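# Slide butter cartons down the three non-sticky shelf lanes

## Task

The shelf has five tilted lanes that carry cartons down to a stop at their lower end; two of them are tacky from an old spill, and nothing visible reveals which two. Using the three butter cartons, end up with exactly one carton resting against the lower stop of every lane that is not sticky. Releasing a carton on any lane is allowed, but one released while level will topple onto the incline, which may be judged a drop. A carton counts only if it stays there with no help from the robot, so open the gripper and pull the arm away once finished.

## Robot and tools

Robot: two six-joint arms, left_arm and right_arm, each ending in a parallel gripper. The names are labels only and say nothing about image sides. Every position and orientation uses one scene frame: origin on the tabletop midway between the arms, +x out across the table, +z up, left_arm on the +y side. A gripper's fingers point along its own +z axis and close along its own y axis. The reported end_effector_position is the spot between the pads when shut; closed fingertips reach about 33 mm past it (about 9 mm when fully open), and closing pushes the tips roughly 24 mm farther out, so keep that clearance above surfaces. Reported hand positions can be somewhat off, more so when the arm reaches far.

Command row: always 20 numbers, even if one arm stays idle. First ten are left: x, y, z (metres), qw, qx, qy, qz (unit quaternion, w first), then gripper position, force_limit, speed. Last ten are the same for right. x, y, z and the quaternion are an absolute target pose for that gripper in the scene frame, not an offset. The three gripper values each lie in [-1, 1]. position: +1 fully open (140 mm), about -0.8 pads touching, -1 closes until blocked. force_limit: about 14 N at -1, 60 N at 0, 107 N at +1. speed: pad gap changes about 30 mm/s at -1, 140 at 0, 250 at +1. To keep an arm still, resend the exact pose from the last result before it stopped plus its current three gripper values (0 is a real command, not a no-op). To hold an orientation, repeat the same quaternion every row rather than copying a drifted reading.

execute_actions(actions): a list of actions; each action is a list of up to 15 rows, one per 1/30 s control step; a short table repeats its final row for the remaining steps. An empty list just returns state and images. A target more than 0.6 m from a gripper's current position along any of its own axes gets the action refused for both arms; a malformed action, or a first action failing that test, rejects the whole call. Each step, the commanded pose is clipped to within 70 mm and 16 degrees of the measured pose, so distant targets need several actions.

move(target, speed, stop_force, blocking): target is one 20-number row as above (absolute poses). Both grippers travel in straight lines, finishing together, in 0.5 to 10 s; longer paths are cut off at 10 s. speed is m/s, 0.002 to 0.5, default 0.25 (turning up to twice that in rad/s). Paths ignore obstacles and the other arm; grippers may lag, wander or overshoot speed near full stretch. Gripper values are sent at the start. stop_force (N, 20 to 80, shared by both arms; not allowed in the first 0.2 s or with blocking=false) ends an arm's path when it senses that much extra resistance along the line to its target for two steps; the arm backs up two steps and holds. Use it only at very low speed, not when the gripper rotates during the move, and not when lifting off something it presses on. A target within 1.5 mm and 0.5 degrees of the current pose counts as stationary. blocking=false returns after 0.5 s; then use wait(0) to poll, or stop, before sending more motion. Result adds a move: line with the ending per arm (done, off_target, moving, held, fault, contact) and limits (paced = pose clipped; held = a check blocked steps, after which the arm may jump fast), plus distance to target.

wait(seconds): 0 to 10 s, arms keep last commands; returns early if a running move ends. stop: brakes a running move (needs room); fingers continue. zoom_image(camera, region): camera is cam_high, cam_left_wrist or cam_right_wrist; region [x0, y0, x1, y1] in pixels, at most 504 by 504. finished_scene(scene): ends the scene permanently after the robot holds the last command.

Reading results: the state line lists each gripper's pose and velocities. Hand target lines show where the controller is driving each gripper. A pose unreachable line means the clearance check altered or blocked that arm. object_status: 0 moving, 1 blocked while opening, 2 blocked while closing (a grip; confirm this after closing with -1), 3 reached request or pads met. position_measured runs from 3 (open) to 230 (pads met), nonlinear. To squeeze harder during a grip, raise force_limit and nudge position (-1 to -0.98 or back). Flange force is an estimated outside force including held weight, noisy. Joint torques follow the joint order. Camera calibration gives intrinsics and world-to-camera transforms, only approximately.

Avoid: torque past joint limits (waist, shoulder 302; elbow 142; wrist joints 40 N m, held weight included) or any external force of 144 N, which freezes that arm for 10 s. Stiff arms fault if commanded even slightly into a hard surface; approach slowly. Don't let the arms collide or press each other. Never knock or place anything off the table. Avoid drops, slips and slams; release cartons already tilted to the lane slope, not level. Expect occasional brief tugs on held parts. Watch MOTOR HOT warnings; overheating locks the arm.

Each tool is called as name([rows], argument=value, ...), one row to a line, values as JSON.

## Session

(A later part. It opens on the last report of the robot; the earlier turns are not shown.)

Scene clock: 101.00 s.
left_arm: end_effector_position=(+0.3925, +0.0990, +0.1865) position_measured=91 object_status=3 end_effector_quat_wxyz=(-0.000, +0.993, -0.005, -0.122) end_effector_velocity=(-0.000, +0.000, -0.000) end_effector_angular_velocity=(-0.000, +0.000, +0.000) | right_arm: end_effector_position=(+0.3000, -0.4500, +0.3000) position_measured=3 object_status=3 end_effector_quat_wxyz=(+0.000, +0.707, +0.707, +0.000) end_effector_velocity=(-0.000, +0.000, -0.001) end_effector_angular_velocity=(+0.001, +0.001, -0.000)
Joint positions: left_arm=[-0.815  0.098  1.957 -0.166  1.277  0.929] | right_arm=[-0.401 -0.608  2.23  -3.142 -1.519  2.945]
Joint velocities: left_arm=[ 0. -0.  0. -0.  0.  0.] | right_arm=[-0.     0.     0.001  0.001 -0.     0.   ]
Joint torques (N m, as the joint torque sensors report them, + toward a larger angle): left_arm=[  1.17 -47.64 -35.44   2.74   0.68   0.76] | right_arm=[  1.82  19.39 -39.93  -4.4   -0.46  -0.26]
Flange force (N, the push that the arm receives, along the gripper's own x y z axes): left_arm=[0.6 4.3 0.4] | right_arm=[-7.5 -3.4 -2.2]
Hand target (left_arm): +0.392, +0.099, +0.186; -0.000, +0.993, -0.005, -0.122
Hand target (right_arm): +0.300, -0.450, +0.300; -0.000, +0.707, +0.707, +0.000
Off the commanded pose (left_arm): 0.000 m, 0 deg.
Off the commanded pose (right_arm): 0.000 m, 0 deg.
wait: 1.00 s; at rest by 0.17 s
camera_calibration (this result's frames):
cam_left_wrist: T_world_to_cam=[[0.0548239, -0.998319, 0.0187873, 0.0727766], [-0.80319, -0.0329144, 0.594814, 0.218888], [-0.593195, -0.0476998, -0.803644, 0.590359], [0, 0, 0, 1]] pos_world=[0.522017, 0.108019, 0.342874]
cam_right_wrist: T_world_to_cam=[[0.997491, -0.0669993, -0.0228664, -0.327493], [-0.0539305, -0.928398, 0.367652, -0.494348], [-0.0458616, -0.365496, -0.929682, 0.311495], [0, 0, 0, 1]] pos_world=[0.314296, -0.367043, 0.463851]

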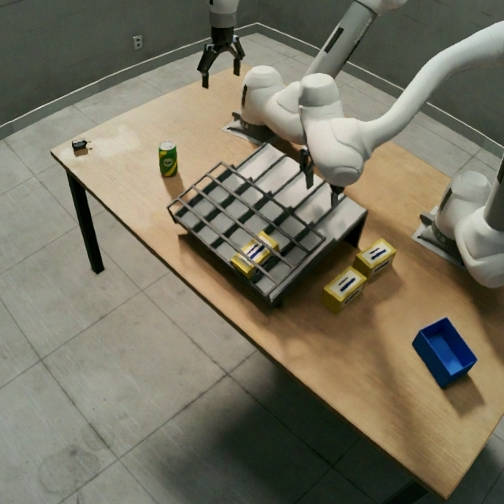

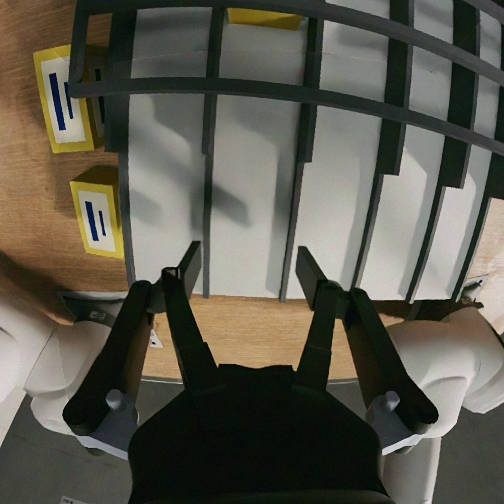

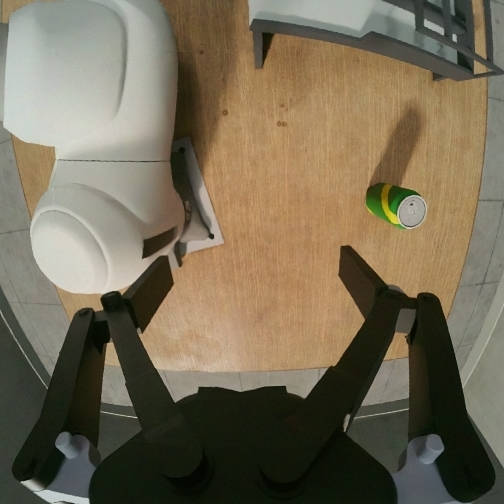

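move(target=[0.39,0.13,0.25,0,1,-0.03,-0.06,0.2,-0.3,0,0.3,-0.45,0.3,0,0.7071,0.7071,0,1,0,0])

move(target=[0.357,0.318,0.2,0,0.9985,-0.055,0,0.2,-0.3,0,0.3,-0.45,0.3,0,0.7071,0.7071,0,1,0,0], speed=0.3)

move(target=[0.357,0.318,0.11,0,0.9985,-0.055,0,0.2,-0.3,0,0.3,-0.45,0.3,0,0.7071,0.7071,0,1,0,0], speed=0.2)

zoom_image(camera="cam_high", region=[300,160,440,300])

Scene clock: 106.13 s.
left_arm: end_effector_position=(+0.3900, +0.1300, +0.2499) position_measured=104 object_status=3 end_effector_quat_wxyz=(+0.000, +0.998, -0.030, -0.060) end_effector_velocity=(-0.000, -0.000, -0.000) end_effector_angular_velocity=(+0.000, -0.001, -0.000) | right_arm: end_effector_position=(+0.3000, -0.4500, +0.3000) position_measured=3 object_status=3 end_effector_quat_wxyz=(+0.000, +0.707, +0.707, +0.000) end_effector_velocity=(-0.000, +0.000, -0.000) end_effector_angular_velocity=(+0.001, -0.000, -0.000)
Joint positions: left_arm=[-0.826 -0.036  1.957 -0.08   1.313  0.928] | right_arm=[-0.401 -0.608  2.23  -3.142 -1.519  2.945]
Joint velocities: left_arm=[-0.001 -0.     0.     0.001 -0.001 -0.001] | right_arm=[-0.    -0.     0.     0.001 -0.     0.   ]
Joint torques (N m, as the joint torque sensors report them, + toward a larger angle): left_arm=[  2.66 -36.67 -37.22   3.11   0.56   0.84] | right_arm=[  2.46  18.87 -40.47  -4.5   -0.32  -0.17]
Flange force (N, the push that the arm receives, along the gripper's own x y z axes): left_arm=[-0.2 8.5 -0.5] | right_arm=[-10.9 -3.9 -1.5]
Hand target (left_arm): +0.390, +0.130, +0.250; +0.000, +0.998, -0.030, -0.060
Hand target (right_arm): +0.300, -0.450, +0.300; -0.000, +0.707, +0.707, +0.000
Off the commanded pose (left_arm): 0.000 m, 0 deg.
Off the commanded pose (right_arm): 0.000 m, 0 deg.
move: done
camera_calibration (this result's frames):
cam_left_wrist: T_world_to_cam=[[0.00244544, -0.999572, 0.0291353, 0.12069], [-0.871495, 0.0121577, 0.490254, 0.22711], [-0.490399, -0.0265902, -0.871092, 0.615313], [0, 0, 0, 1]] pos_world=[0.499379, 0.134239, 0.421137]
cam_right_wrist: T_world_to_cam=[[0.997491, -0.0669991, -0.0228664, -0.327492], [-0.0539303, -0.928398, 0.367652, -0.494348], [-0.0458615, -0.365496, -0.929682, 0.311495], [0, 0, 0, 1]] pos_world=[0.314296, -0.367043, 0.463851]

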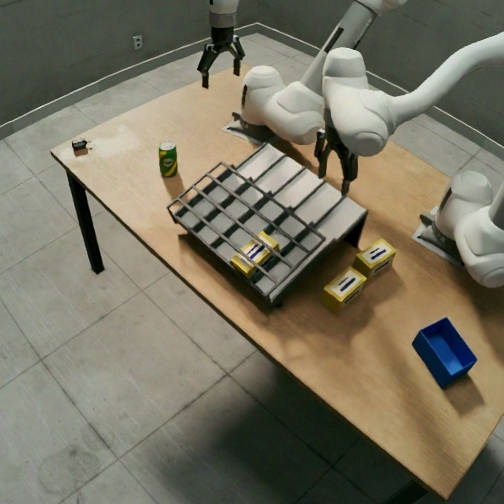

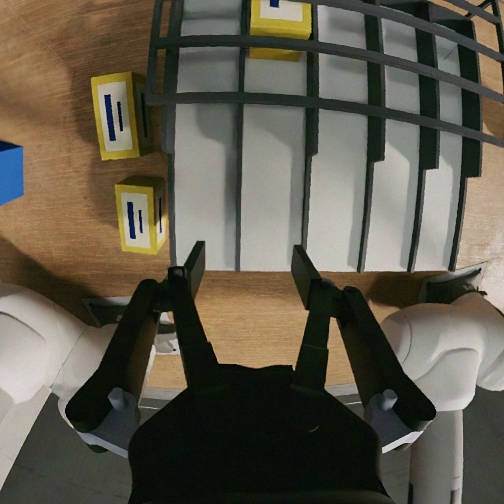

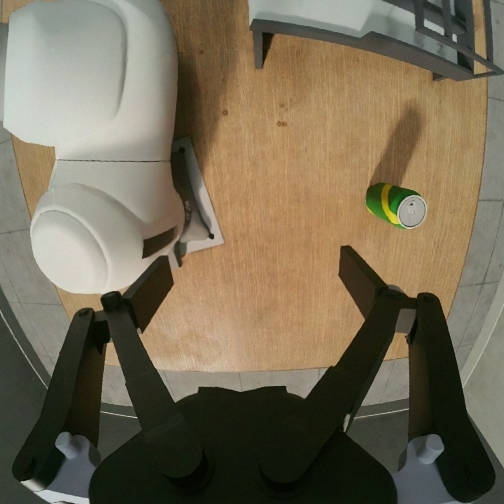

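Scene clock: 107.23 s.
left_arm: end_effector_position=(+0.3570, +0.3179, +0.1999) position_measured=104 object_status=3 end_effector_quat_wxyz=(+0.000, +0.998, -0.055, -0.000) end_effector_velocity=(-0.001, +0.000, -0.001) end_effector_angular_velocity=(-0.000, +0.002, +0.001) | right_arm: end_effector_position=(+0.3000, -0.4500, +0.3000) position_measured=3 object_status=3 end_effector_quat_wxyz=(+0.000, +0.707, +0.707, +0.000) end_effector_velocity=(-0.000, -0.000, +0.000) end_effector_angular_velocity=(-0.001, -0.000, +0.000)
Joint positions: left_arm=[-0.55  -0.278  2.246 -0.     1.174  1.231] | right_arm=[-0.401 -0.608  2.23  -3.142 -1.519  2.945]
Joint velocities: left_arm=[ 0.001  0.     0.001 -0.001  0.     0.001] | right_arm=[ 0.    -0.    -0.    -0.001  0.     0.   ]
Joint torques (N m, as the joint torque sensors report them, + toward a larger angle): left_arm=[  0.7  -10.51 -37.76   3.52   0.16   0.77] | right_arm=[  1.36  18.44 -40.03  -4.33  -0.38  -0.14]
Flange force (N, the push that the arm receives, along the gripper's own x y z axes): left_arm=[0.4 4.4 -0.2] | right_arm=[-5.9 -1.3 -2.1]
Hand target (left_arm): +0.357, +0.318, +0.200; +0.000, +0.998, -0.055, -0.000
Hand target (right_arm): +0.300, -0.450, +0.300; -0.000, +0.707, +0.707, +0.000
Off the commanded pose (left_arm): 0.000 m, 0 deg.
Off the commanded pose (right_arm): 0.000 m, 0 deg.
move: done
camera_calibration (this result's frames):
cam_left_wrist: T_world_to_cam=[[-0.0514347, -0.998133, 0.0329528, 0.328034], [-0.921936, 0.060141, 0.382645, 0.244841], [-0.383913, -0.0106991, -0.923307, 0.528005], [0, 0, 0, 1]] pos_world=[0.445308, 0.318346, 0.383015]
cam_right_wrist: T_world_to_cam=[[0.997491, -0.0669991, -0.0228667, -0.327492], [-0.0539302, -0.928398, 0.367652, -0.494348], [-0.0458618, -0.365497, -0.929682, 0.311495], [0, 0, 0, 1]] pos_world=[0.314296, -0.367043, 0.463851]

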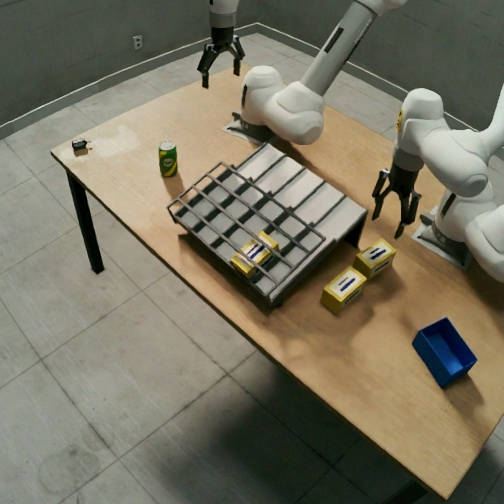

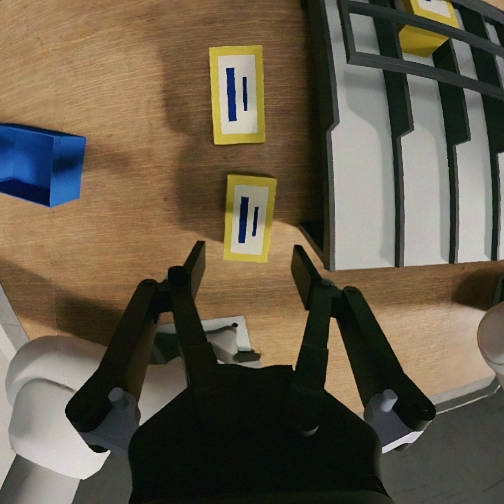

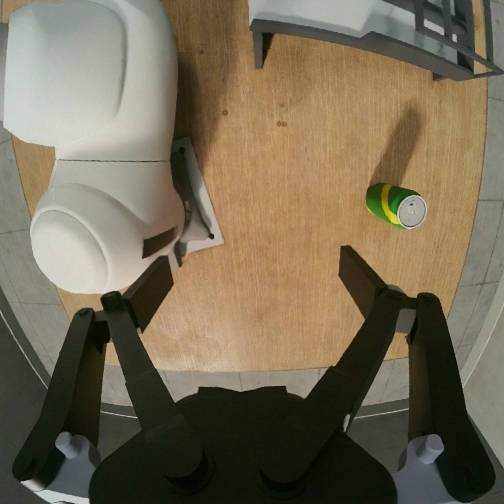

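Scene clock: 108.03 s.
left_arm: end_effector_position=(+0.3570, +0.3179, +0.1101) position_measured=104 object_status=3 end_effector_quat_wxyz=(+0.000, +0.998, -0.055, +0.000) end_effector_velocity=(-0.001, +0.000, -0.001) end_effector_angular_velocity=(+0.000, +0.001, +0.000) | right_arm: end_effector_position=(+0.3000, -0.4500, +0.3000) position_measured=3 object_status=3 end_effector_quat_wxyz=(+0.000, +0.707, +0.707, +0.000) end_effector_velocity=(+0.000, -0.000, +0.001) end_effector_angular_velocity=(-0.000, -0.001, +0.000)
Joint positions: left_arm=[-0.55  -0.184  2.363 -0.     0.962  1.231] | right_arm=[-0.401 -0.608  2.23  -3.142 -1.519  2.945]
Joint velocities: left_arm=[ 0.     0.001  0.001 -0.001 -0.     0.   ] | right_arm=[ 0.     0.    -0.001  0.    -0.    -0.   ]
Joint torques (N m, as the joint torque sensors report them, + toward a larger angle): left_arm=[  0.75 -16.6  -33.49   2.95   0.16   0.7 ] | right_arm=[  2.04  17.8  -40.49  -4.52  -0.33   0.03]
Flange force (N, the push that the arm receives, along the gripper's own x y z axes): left_arm=[2.3 4.9 1.6] | right_arm=[-9.9 -1.3 -1.5]
Hand target (left_arm): +0.357, +0.318, +0.110; +0.000, +0.998, -0.055, -0.000
Hand target (right_arm): +0.300, -0.450, +0.300; -0.000, +0.707, +0.707, +0.000
Off the commanded pose (left_arm): 0.000 m, 0 deg.
Off the commanded pose (right_arm): 0.000 m, 0 deg.
move: done
camera_calibration (this result's frames):
cam_left_wrist: T_world_to_cam=[[-0.051605, -0.998128, 0.03281, 0.331129], [-0.922016, 0.0602411, 0.382436, 0.279229], [-0.383697, -0.0105157, -0.923399, 0.444907], [0, 0, 0, 1]] pos_world=[0.445252, 0.318367, 0.293175]
cam_right_wrist: T_world_to_cam=[[0.997491, -0.0669991, -0.0228664, -0.327492], [-0.0539303, -0.928398, 0.367652, -0.494348], [-0.0458615, -0.365496, -0.929682, 0.311495], [0, 0, 0, 1]] pos_world=[0.314296, -0.367043, 0.463851]

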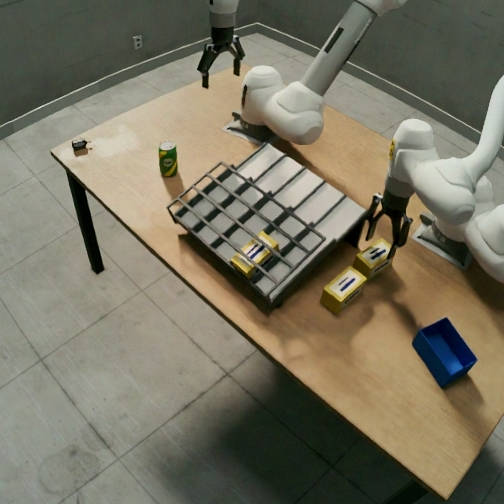

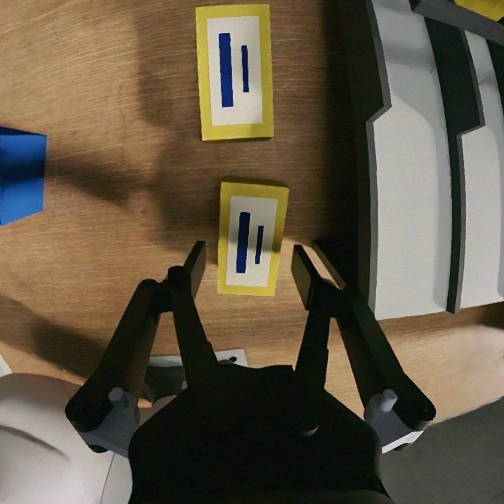

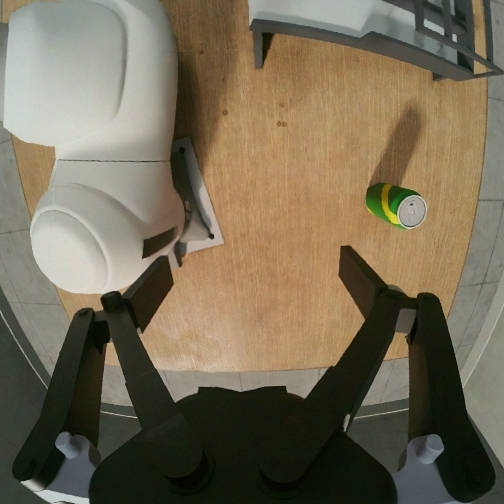

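Region (300, 160, 440, 300) of cam_high's 504x504 image, scaled by 3.600, with more detail than that image has.

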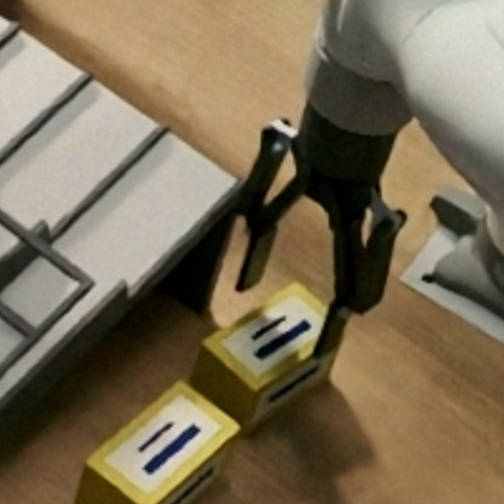

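move(target=[0.357,0.317,0.051,0,0.998,-0.068,0,0.2,-0.3,0,0.3,-0.45,0.3,0,0.7071,0.7071,0,1,0,0], speed=0.08)

move(target=[0.357,0.317,0.0515,0,0.998,-0.068,0,-1,-0.3,0,0.3,-0.45,0.3,0,0.7071,0.7071,0,1,0,0], speed=0.01)

move(target=[0.36,0.32,0.24,0,1,-0.03,-0.04,-1,-0.3,0,0.3,-0.45,0.3,0,0.7071,0.7071,0,1,0,0])

move(target=[0.396,0.013,0.22,0,0.992,-0.005,-0.122,-1,-0.3,0,0.3,-0.45,0.3,0,0.7071,0.7071,0,1,0,0], speed=0.3)

move(target=[0.394,0.013,0.196,0,0.992,-0.005,-0.122,-1,-0.3,0,0.3,-0.45,0.3,0,0.7071,0.7071,0,1,0,0], speed=0.08)

Scene clock: 113.73 s.
left_arm: end_effector_position=(+0.3570, +0.3170, +0.0511) position_measured=104 object_status=3 end_effector_quat_wxyz=(+0.000, +0.998, -0.068, +0.000) end_effector_velocity=(-0.000, -0.000, -0.000) end_effector_angular_velocity=(+0.000, -0.000, -0.001) | right_arm: end_effector_position=(+0.3000, -0.4500, +0.3000) position_measured=3 object_status=3 end_effector_quat_wxyz=(+0.000, +0.707, +0.707, +0.000) end_effector_velocity=(-0.000, +0.000, -0.000) end_effector_angular_velocity=(+0.001, +0.001, +0.000)
Joint positions: left_arm=[-0.552 -0.095  2.428 -0.     0.808  1.254] | right_arm=[-0.401 -0.608  2.23  -3.142 -1.519  2.945]
Joint velocities: left_arm=[-0.001 -0.     0.     0.    -0.     0.   ] | right_arm=[0.    0.    0.001 0.001 0.    0.   ]
Joint torques (N m, as the joint torque sensors report them, + toward a larger angle): left_arm=[  2.22 -22.15 -29.2    2.65   0.12   0.74] | right_arm=[  1.58  18.5  -39.9   -4.66  -0.39  -0.16]
Flange force (N, the push that the arm receives, along the gripper's own x y z axes): left_arm=[1.9 9.2 2.4] | right_arm=[-6.8 -1.7 -2.2]
Hand target (left_arm): +0.357, +0.317, +0.051; +0.000, +0.998, -0.068, -0.000
Hand target (right_arm): +0.300, -0.450, +0.300; -0.000, +0.707, +0.707, +0.000
Off the commanded pose (left_arm): 0.000 m, 0 deg.
Off the commanded pose (right_arm): 0.000 m, 0 deg.
move: done
camera_calibration (this result's frames):
cam_left_wrist: T_world_to_cam=[[-0.0774648, -0.996457, 0.0327613, 0.340808], [-0.92013, 0.0841061, 0.382474, 0.293619], [-0.383875, -0.000516323, -0.923385, 0.387283], [0, 0, 0, 1]] pos_world=[0.445236, 0.315105, 0.234145]
cam_right_wrist: T_world_to_cam=[[0.997491, -0.0669992, -0.0228664, -0.327492], [-0.0539304, -0.928398, 0.367652, -0.494348], [-0.0458615, -0.365496, -0.929682, 0.311495], [0, 0, 0, 1]] pos_world=[0.314296, -0.367043, 0.463851]

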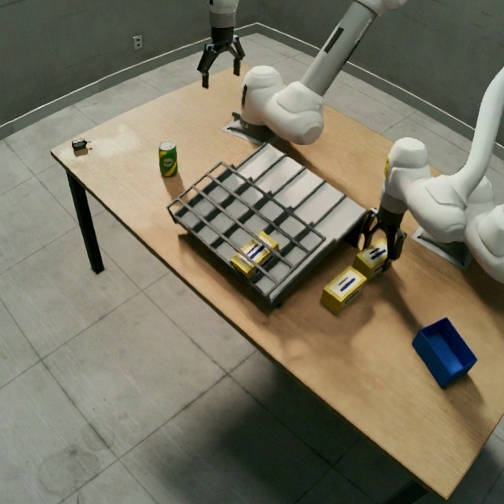

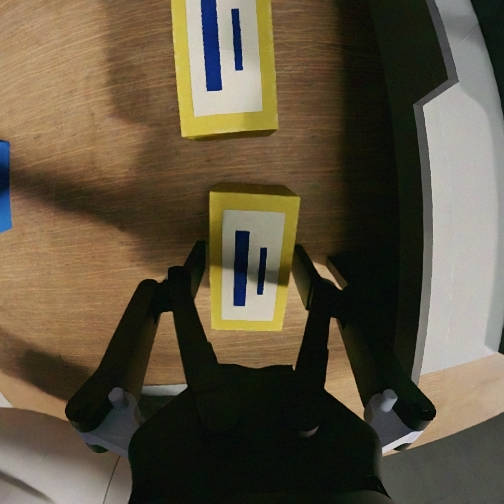

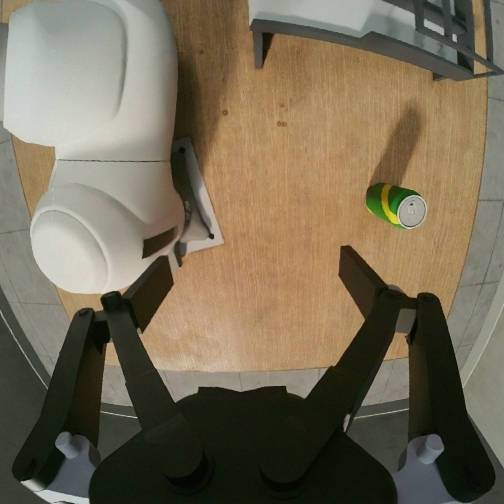

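Scene clock: 114.43 s.
left_arm: end_effector_position=(+0.3570, +0.3170, +0.0515) position_measured=136 object_status=2 end_effector_quat_wxyz=(-0.000, +0.998, -0.068, -0.000) end_effector_velocity=(+0.000, -0.000, +0.000) end_effector_angular_velocity=(-0.000, -0.001, -0.000) | right_arm: end_effector_position=(+0.3000, -0.4500, +0.3000) position_measured=3 object_status=3 end_effector_quat_wxyz=(+0.000, +0.707, +0.707, +0.000) end_effector_velocity=(+0.000, +0.000, +0.001) end_effector_angular_velocity=(+0.000, -0.002, -0.000)
Joint positions: left_arm=[-0.552 -0.095  2.428 -0.     0.809  1.254] | right_arm=[-0.401 -0.608  2.23  -3.142 -1.519  2.945]
Joint velocities: left_arm=[-0. -0. -0.  0. -0. -0.] | right_arm=[ 0.    -0.    -0.001  0.     0.     0.   ]
Joint torques (N m, as the joint torque sensors report them, + toward a larger angle): left_arm=[ -0.17 -21.82 -31.51   2.57   0.4    0.74] | right_arm=[  1.81  19.35 -40.63  -4.51  -0.32  -0.03]
Flange force (N, the push that the arm receives, along the gripper's own x y z axes): left_arm=[0.4 1.9 5.1] | right_arm=[-8.4 -4.6 -1.6]
Hand target (left_arm): +0.357, +0.317, +0.051; +0.000, +0.998, -0.068, +0.000
Hand target (right_arm): +0.300, -0.450, +0.300; -0.000, +0.707, +0.707, +0.000
Off the commanded pose (left_arm): 0.000 m, 0 deg.
Off the commanded pose (right_arm): 0.000 m, 0 deg.
move: done
camera_calibration (this result's frames):
cam_left_wrist: T_world_to_cam=[[-0.0774628, -0.996458, 0.0327229, 0.34081], [-0.920094, 0.0840896, 0.382565, 0.293409], [-0.383962, -0.00047351, -0.923349, 0.387677], [0, 0, 0, 1]] pos_world=[0.445217, 0.315114, 0.234561]
cam_right_wrist: T_world_to_cam=[[0.997491, -0.0669991, -0.0228666, -0.327492], [-0.0539302, -0.928398, 0.367652, -0.494348], [-0.0458617, -0.365497, -0.929682, 0.311495], [0, 0, 0, 1]] pos_world=[0.314296, -0.367043, 0.463851]

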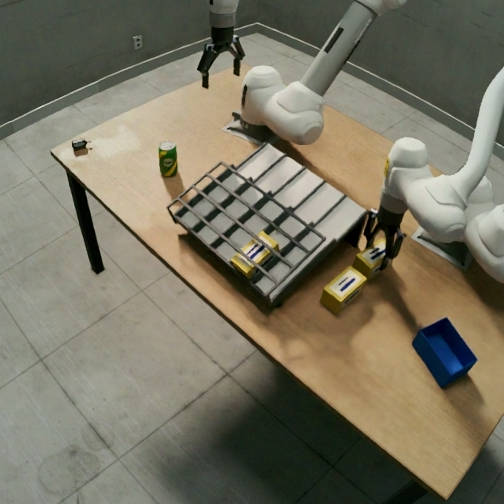

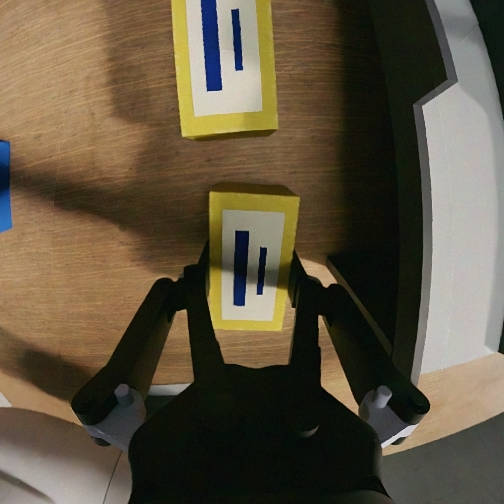

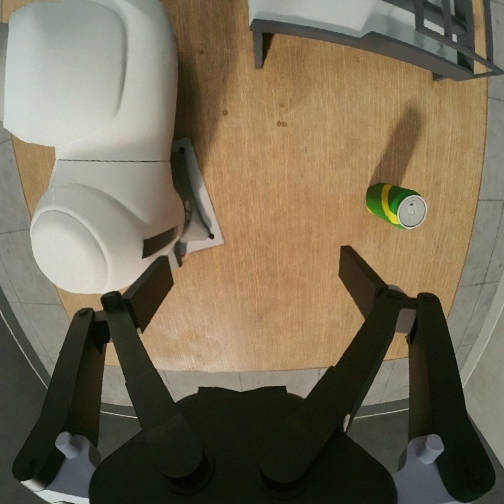

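Scene clock: 115.57 s.
left_arm: end_effector_position=(+0.3600, +0.3200, +0.2399) position_measured=136 object_status=2 end_effector_quat_wxyz=(-0.000, +0.999, -0.030, -0.040) end_effector_velocity=(+0.001, -0.000, +0.001) end_effector_angular_velocity=(-0.000, -0.001, -0.000) | right_arm: end_effector_position=(+0.3000, -0.4500, +0.3000) position_measured=3 object_status=3 end_effector_quat_wxyz=(+0.000, +0.707, +0.707, +0.000) end_effector_velocity=(+0.000, +0.000, +0.001) end_effector_angular_velocity=(+0.001, -0.001, +0.000)
Joint positions: left_arm=[-0.512 -0.254  2.155 -0.031  1.315  1.227] | right_arm=[-0.401 -0.608  2.23  -3.142 -1.519  2.945]
Joint velocities: left_arm=[-0.     0.    -0.001  0.     0.     0.   ] | right_arm=[ 0.    -0.    -0.001  0.001  0.    -0.   ]
Joint torques (N m, as the joint torque sensors report them, + toward a larger angle): left_arm=[  0.73 -14.4  -40.77   3.45   0.61   0.75] | right_arm=[  2.08  19.26 -40.62  -4.55  -0.33   0.  ]
Flange force (N, the push that the arm receives, along the gripper's own x y z axes): left_arm=[-0.4 3.8 4.1] | right_arm=[-9.9 -4.6 -1.5]
Hand target (left_arm): +0.360, +0.320, +0.240; -0.000, +0.999, -0.030, -0.040
Hand target (right_arm): +0.300, -0.450, +0.300; -0.000, +0.707, +0.707, +0.000
Off the commanded pose (left_arm): 0.000 m, 0 deg.
Off the commanded pose (right_arm): 0.000 m, 0 deg.
move: done
camera_calibration (this result's frames):
cam_left_wrist: T_world_to_cam=[[0.00126946, -0.999544, 0.0301559, 0.31114], [-0.890332, 0.0126006, 0.455138, 0.218578], [-0.455311, -0.0274265, -0.88991, 0.589086], [0, 0, 0, 1]] pos_world=[0.462429, 0.324401, 0.415368]
cam_right_wrist: T_world_to_cam=[[0.997491, -0.0669991, -0.0228664, -0.327492], [-0.0539302, -0.928398, 0.367652, -0.494348], [-0.0458615, -0.365497, -0.929682, 0.311495], [0, 0, 0, 1]] pos_world=[0.314296, -0.367043, 0.463851]

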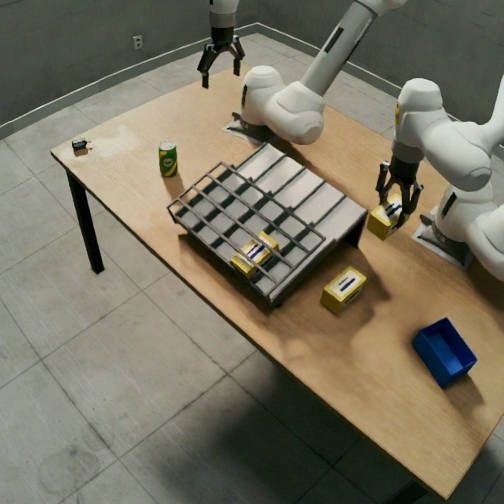

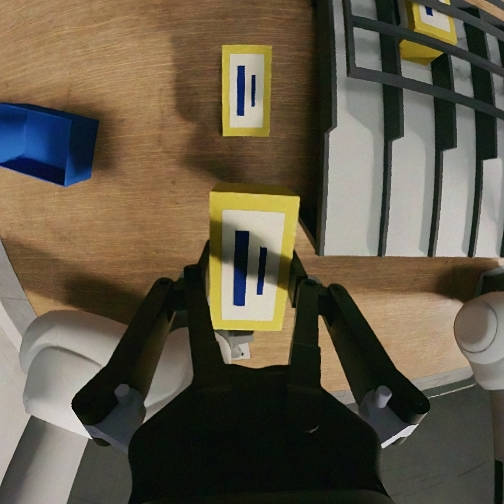

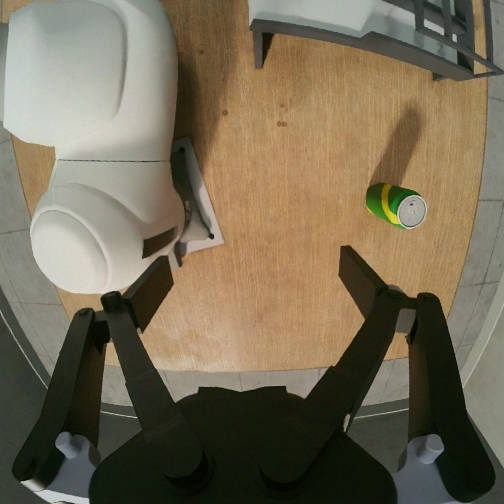

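Scene clock: 117.00 s.
left_arm: end_effector_position=(+0.3960, +0.0132, +0.2201) position_measured=136 object_status=2 end_effector_quat_wxyz=(-0.000, +0.993, -0.005, -0.122) end_effector_velocity=(+0.001, -0.001, +0.000) end_effector_angular_velocity=(+0.000, +0.000, +0.002) | right_arm: end_effector_position=(+0.3000, -0.4500, +0.3000) position_measured=3 object_status=3 end_effector_quat_wxyz=(+0.000, +0.707, +0.707, +0.000) end_effector_velocity=(-0.000, +0.000, -0.000) end_effector_angular_velocity=(+0.000, +0.000, +0.000)
Joint positions: left_arm=[-0.917  0.164  1.815 -0.181  1.337  0.821] | right_arm=[-0.401 -0.608  2.23  -3.142 -1.519  2.945]
Joint velocities: left_arm=[ 0.     0.001 -0.002 -0.     0.    -0.001] | right_arm=[-0.  0.  0.  0. -0. -0.]
Joint torques (N m, as the joint torque sensors report them, + toward a larger angle): left_arm=[  2.27 -55.32 -39.12   2.78   0.98   0.72] | right_arm=[  2.35  19.8  -40.22  -4.34  -0.44  -0.11]
Flange force (N, the push that the arm receives, along the gripper's own x y z axes): left_arm=[-3.5 2.3 4.2] | right_arm=[-10.7 -5.2 -1.8]
Hand target (left_arm): +0.396, +0.013, +0.220; -0.000, +0.993, -0.005, -0.122
Hand target (right_arm): +0.300, -0.450, +0.300; -0.000, +0.707, +0.707, +0.000
Off the commanded pose (left_arm): 0.000 m, 0 deg.
Off the commanded pose (right_arm): 0.000 m, 0 deg.
move: done
camera_calibration (this result's frames):
cam_left_wrist: T_world_to_cam=[[0.0546809, -0.998332, 0.0185256, -0.0136158], [-0.803344, -0.0329672, 0.594602, 0.19896], [-0.593, -0.0473958, -0.803807, 0.615315], [0, 0, 0, 1]] pos_world=[0.525459, 0.0221294, 0.376545]
cam_right_wrist: T_world_to_cam=[[0.997491, -0.0669991, -0.0228666, -0.327492], [-0.0539302, -0.928398, 0.367652, -0.494348], [-0.0458617, -0.365496, -0.929682, 0.311495], [0, 0, 0, 1]] pos_world=[0.314296, -0.367043, 0.463851]

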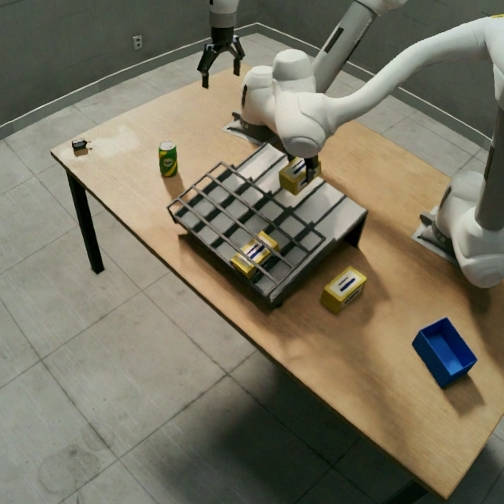

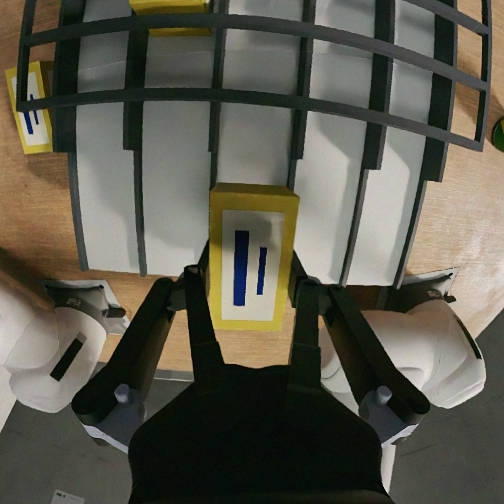

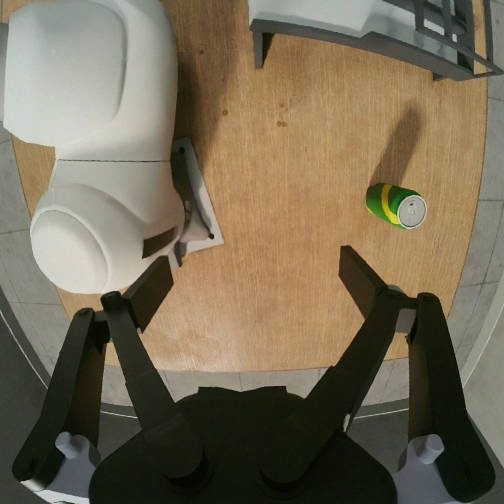

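Scene clock: 117.73 s.
left_arm: end_effector_position=(+0.3940, +0.0130, +0.1960) position_measured=136 object_status=2 end_effector_quat_wxyz=(+0.000, +0.993, -0.005, -0.122) end_effector_velocity=(-0.000, +0.000, -0.001) end_effector_angular_velocity=(+0.001, +0.001, +0.000) | right_arm: end_effector_position=(+0.3000, -0.4500, +0.3000) position_measured=3 object_status=3 end_effector_quat_wxyz=(+0.000, +0.707, +0.707, +0.000) end_effector_velocity=(-0.000, +0.001, -0.000) end_effector_angular_velocity=(+0.002, -0.000, -0.000)
Joint positions: left_arm=[-0.919  0.178  1.844 -0.184  1.293  0.827] | right_arm=[-0.401 -0.608  2.23  -3.142 -1.519  2.945]
Joint velocities: left_arm=[ 0.     0.     0.001 -0.001 -0.     0.   ] | right_arm=[-0.    -0.     0.     0.002 -0.     0.   ]
Joint torques (N m, as the joint torque sensors report them, + toward a larger angle): left_arm=[ -0.48 -59.93 -37.69   2.53   0.98   0.65] | right_arm=[  1.99  19.57 -40.29  -4.57  -0.46   0.02]
Flange force (N, the push that the arm receives, along the gripper's own x y z axes): left_arm=[5.1 3.6 4.1] | right_arm=[-9.5 -4.6 -1.5]
Hand target (left_arm): +0.394, +0.013, +0.196; +0.000, +0.993, -0.005, -0.122
Hand target (right_arm): +0.300, -0.450, +0.300; -0.000, +0.707, +0.707, +0.000
Off the commanded pose (left_arm): 0.000 m, 0 deg.
Off the commanded pose (right_arm): 0.000 m, 0 deg.
move: done
camera_calibration (this result's frames):
cam_left_wrist: T_world_to_cam=[[0.0547749, -0.998321, 0.0188319, -0.0133387], [-0.803204, -0.0328494, 0.594797, 0.21161], [-0.59318, -0.0477059, -0.803655, 0.594805], [0, 0, 0, 1]] pos_world=[0.523523, 0.0220107, 0.352405]
cam_right_wrist: T_world_to_cam=[[0.997491, -0.066999, -0.0228666, -0.327492], [-0.0539301, -0.928398, 0.367652, -0.494348], [-0.0458616, -0.365496, -0.929682, 0.311495], [0, 0, 0, 1]] pos_world=[0.314296, -0.367043, 0.463851]

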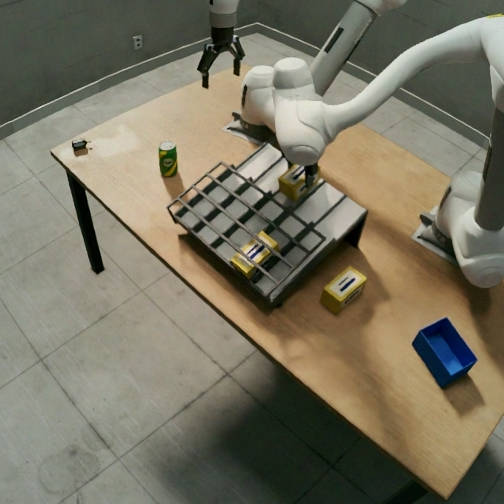

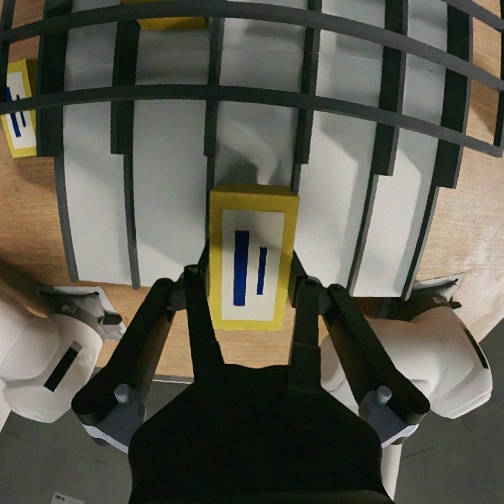

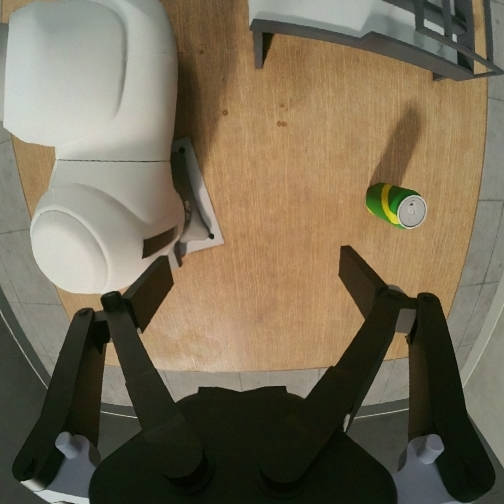

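move(target=[0.394,0.013,0.192,0,0.9897,-0.005,-0.1435,-1,-0.3,0,0.3,-0.45,0.3,0,0.7071,0.7071,0,1,0,0], speed=0.05)

move(target=[0.389,0.013,0.172,0,0.9897,-0.005,-0.1435,-1,-0.3,0,0.3,-0.45,0.3,0,0.7071,0.7071,0,1,0,0], speed=0.008, stop_force=20)

Scene clock: 120.77 s.
left_arm: end_effector_position=(+0.3940, +0.0130, +0.1920) position_measured=136 object_status=2 end_effector_quat_wxyz=(-0.000, +0.990, -0.005, -0.143) end_effector_velocity=(+0.000, -0.000, +0.000) end_effector_angular_velocity=(-0.000, -0.000, +0.001) | right_arm: end_effector_position=(+0.3000, -0.4500, +0.3000) position_measured=3 object_status=3 end_effector_quat_wxyz=(+0.000, +0.707, +0.707, +0.000) end_effector_velocity=(-0.000, +0.000, -0.001) end_effector_angular_velocity=(+0.001, +0.002, -0.000)
Joint positions: left_arm=[-0.903  0.199  1.834 -0.212  1.318  0.852] | right_arm=[-0.401 -0.608  2.23  -3.142 -1.519  2.945]
Joint velocities: left_arm=[ 0.     0.    -0.001 -0.     0.    -0.   ] | right_arm=[-0.     0.001  0.001  0.001 -0.     0.   ]
Joint torques (N m, as the joint torque sensors report them, + toward a larger angle): left_arm=[  1.61 -61.99 -37.46   2.37   1.03   0.71] | right_arm=[  2.13  18.68 -40.12  -4.45  -0.35  -0.16]
Flange force (N, the push that the arm receives, along the gripper's own x y z axes): left_arm=[3.2 6.1 4.9] | right_arm=[-9.6 -2.2 -1.9]
Hand target (left_arm): +0.394, +0.013, +0.192; -0.000, +0.990, -0.005, -0.143
Hand target (right_arm): +0.300, -0.450, +0.300; -0.000, +0.707, +0.707, +0.000
Off the commanded pose (left_arm): 0.000 m, 0 deg.
Off the commanded pose (right_arm): 0.000 m, 0 deg.
move: done
camera_calibration (this result's frames):
cam_left_wrist: T_world_to_cam=[[0.0554874, -0.998329, 0.0161486, -0.0130237], [-0.776736, -0.0329973, 0.628961, 0.196996], [-0.627377, -0.0474426, -0.777269, 0.599973], [0, 0, 0, 1]] pos_world=[0.530146, 0.0219627, 0.342648]
cam_right_wrist: T_world_to_cam=[[0.997491, -0.0669991, -0.0228665, -0.327492], [-0.0539302, -0.928398, 0.367652, -0.494348], [-0.0458616, -0.365497, -0.929682, 0.311495], [0, 0, 0, 1]] pos_world=[0.314296, -0.367043, 0.463851]

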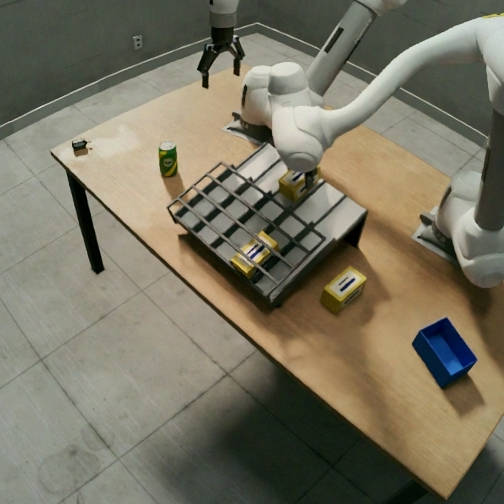

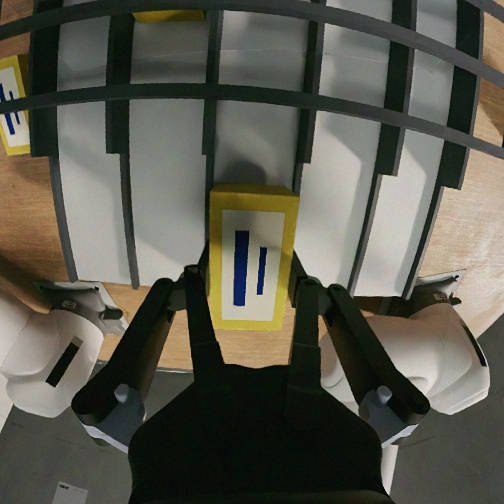

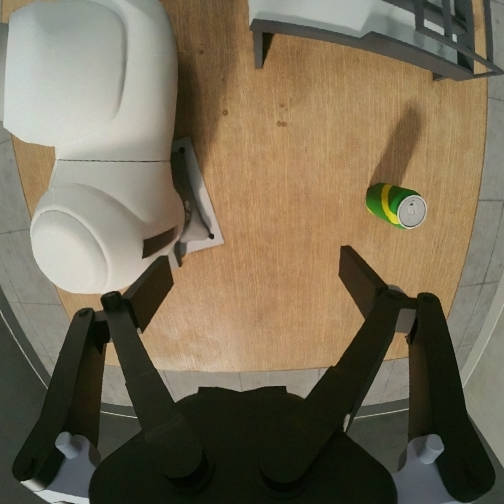

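Scene clock: 122.23 s.
left_arm: end_effector_position=(+0.3918, +0.0129, +0.1832) position_measured=136 object_status=2 end_effector_quat_wxyz=(+0.000, +0.990, -0.005, -0.143) end_effector_velocity=(-0.000, +0.000, +0.000) end_effector_angular_velocity=(+0.000, +0.001, -0.001) | right_arm: end_effector_position=(+0.3000, -0.4500, +0.3000) position_measured=3 object_status=3 end_effector_quat_wxyz=(+0.000, +0.707, +0.707, +0.000) end_effector_velocity=(+0.000, -0.000, +0.000) end_effector_angular_velocity=(-0.000, -0.001, +0.000)
Joint positions: left_arm=[-0.906  0.204  1.846 -0.213  1.301  0.854] | right_arm=[-0.401 -0.608  2.23  -3.142 -1.519  2.945]
Joint velocities: left_arm=[-0.    -0.    -0.    -0.     0.002  0.001] | right_arm=[ 0. -0. -0. -0.  0. -0.]
Joint torques (N m, as the joint torque sensors report them, + toward a larger angle): left_arm=[ -5.34 -45.86 -21.19  -0.37   0.52   0.7 ] | right_arm=[  1.66  19.23 -40.42  -4.5   -0.34  -0.21]
Flange force (N, the push that the arm receives, along the gripper's own x y z axes): left_arm=[7.0 1.5 -27.8] | right_arm=[-6.9 -3.7 -1.7]
Hand target (left_arm): +0.392, +0.013, +0.183; +0.000, +0.990, -0.005, -0.143
Hand target (right_arm): +0.300, -0.450, +0.300; -0.000, +0.707, +0.707, +0.000
Off the commanded pose (left_arm): 0.012 m, 0 deg.
Off the commanded pose (right_arm): 0.000 m, 0 deg.
move: contact (left_arm)
camera_calibration (this result's frames):
cam_left_wrist: T_world_to_cam=[[0.0553201, -0.998337, 0.016244, -0.0127937], [-0.776797, -0.0328113, 0.628895, 0.200915], [-0.627316, -0.0474089, -0.77732, 0.591712], [0, 0, 0, 1]] pos_world=[0.527968, 0.0218722, 0.333803]
cam_right_wrist: T_world_to_cam=[[0.997491, -0.0669993, -0.0228666, -0.327492], [-0.0539304, -0.928398, 0.367652, -0.494348], [-0.0458617, -0.365497, -0.929682, 0.311495], [0, 0, 0, 1]] pos_world=[0.314296, -0.367043, 0.463851]

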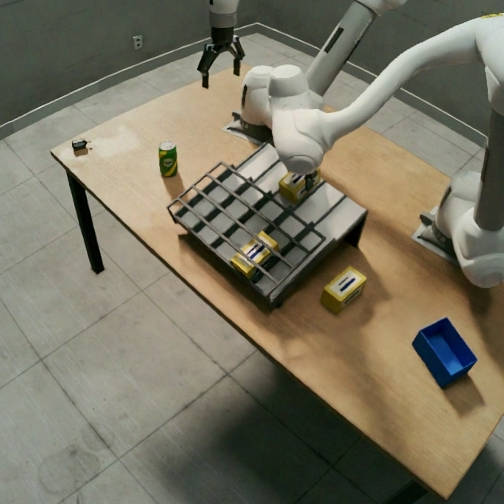

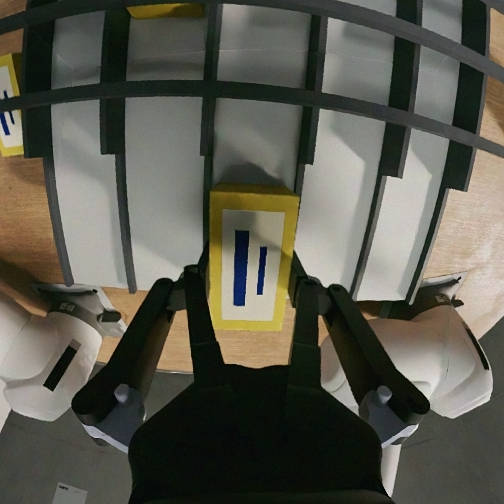

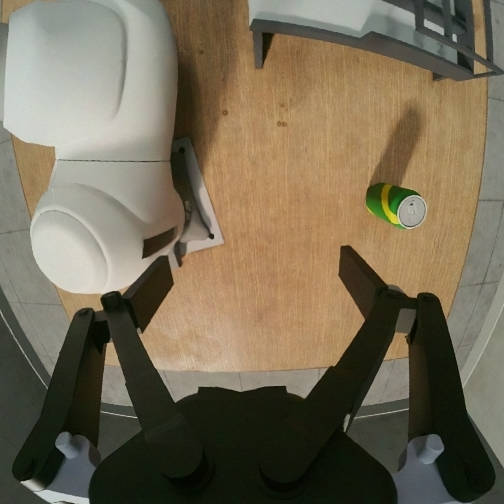

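Flat contact now.

move(target=[0.3919,0.013,0.1836,0,0.9897,-0.005,-0.1435,0.2,-0.3,0,0.3,-0.45,0.3,0,0.7071,0.7071,0,1,0,0], speed=0.01)

Scene clock: 123.87 s.
left_arm: end_effector_position=(+0.3919, +0.0130, +0.1836) position_measured=104 object_status=3 end_effector_quat_wxyz=(+0.000, +0.990, -0.005, -0.143) end_effector_velocity=(-0.000, -0.000, -0.000) end_effector_angular_velocity=(-0.000, +0.000, -0.001) | right_arm: end_effector_position=(+0.3000, -0.4500, +0.3000) position_measured=3 object_status=3 end_effector_quat_wxyz=(+0.000, +0.707, +0.707, +0.000) end_effector_velocity=(-0.000, -0.000, +0.000) end_effector_angular_velocity=(-0.001, -0.001, +0.000)
Joint positions: left_arm=[-0.906  0.203  1.846 -0.213  1.302  0.853] | right_arm=[-0.401 -0.608  2.23  -3.142 -1.519  2.945]
Joint velocities: left_arm=[-0.001  0.    -0.    -0.001 -0.     0.001] | right_arm=[ 0.    -0.001  0.    -0.001 -0.    -0.   ]
Joint torques (N m, as the joint torque sensors report them, + toward a larger angle): left_arm=[  0.99 -57.59 -34.42   2.79   0.81   0.94] | right_arm=[  1.57  19.36 -39.94  -4.53  -0.32  -0.06]
Flange force (N, the push that the arm receives, along the gripper's own x y z axes): left_arm=[0.5 5.1 -1.3] | right_arm=[-7.0 -3.9 -2.5]
Hand target (left_arm): +0.392, +0.013, +0.184; -0.000, +0.990, -0.005, -0.143
Hand target (right_arm): +0.300, -0.450, +0.300; -0.000, +0.707, +0.707, +0.000
Off the commanded pose (left_arm): 0.000 m, 0 deg.
Off the commanded pose (right_arm): 0.000 m, 0 deg.
move: done
camera_calibration (this result's frames):
cam_left_wrist: T_world_to_cam=[[0.0555318, -0.998326, 0.0161964, -0.0127943], [-0.776718, -0.0330006, 0.628983, 0.200652], [-0.627396, -0.0475087, -0.77725, 0.592118], [0, 0, 0, 1]] pos_world=[0.528052, 0.0219795, 0.334224]
cam_right_wrist: T_world_to_cam=[[0.997491, -0.0669991, -0.0228665, -0.327492], [-0.0539303, -0.928398, 0.367652, -0.494348], [-0.0458615, -0.365497, -0.929682, 0.311495], [0, 0, 0, 1]] pos_world=[0.314296, -0.367043, 0.463851]

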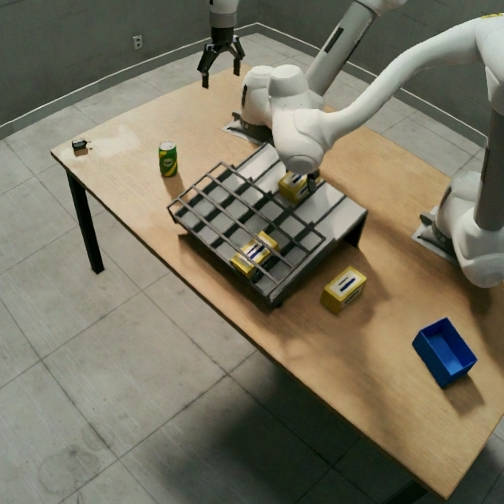

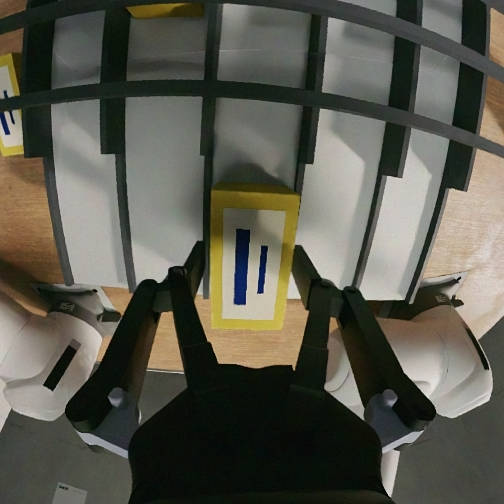

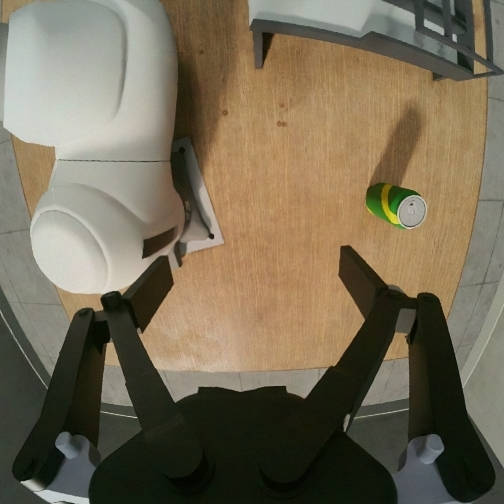

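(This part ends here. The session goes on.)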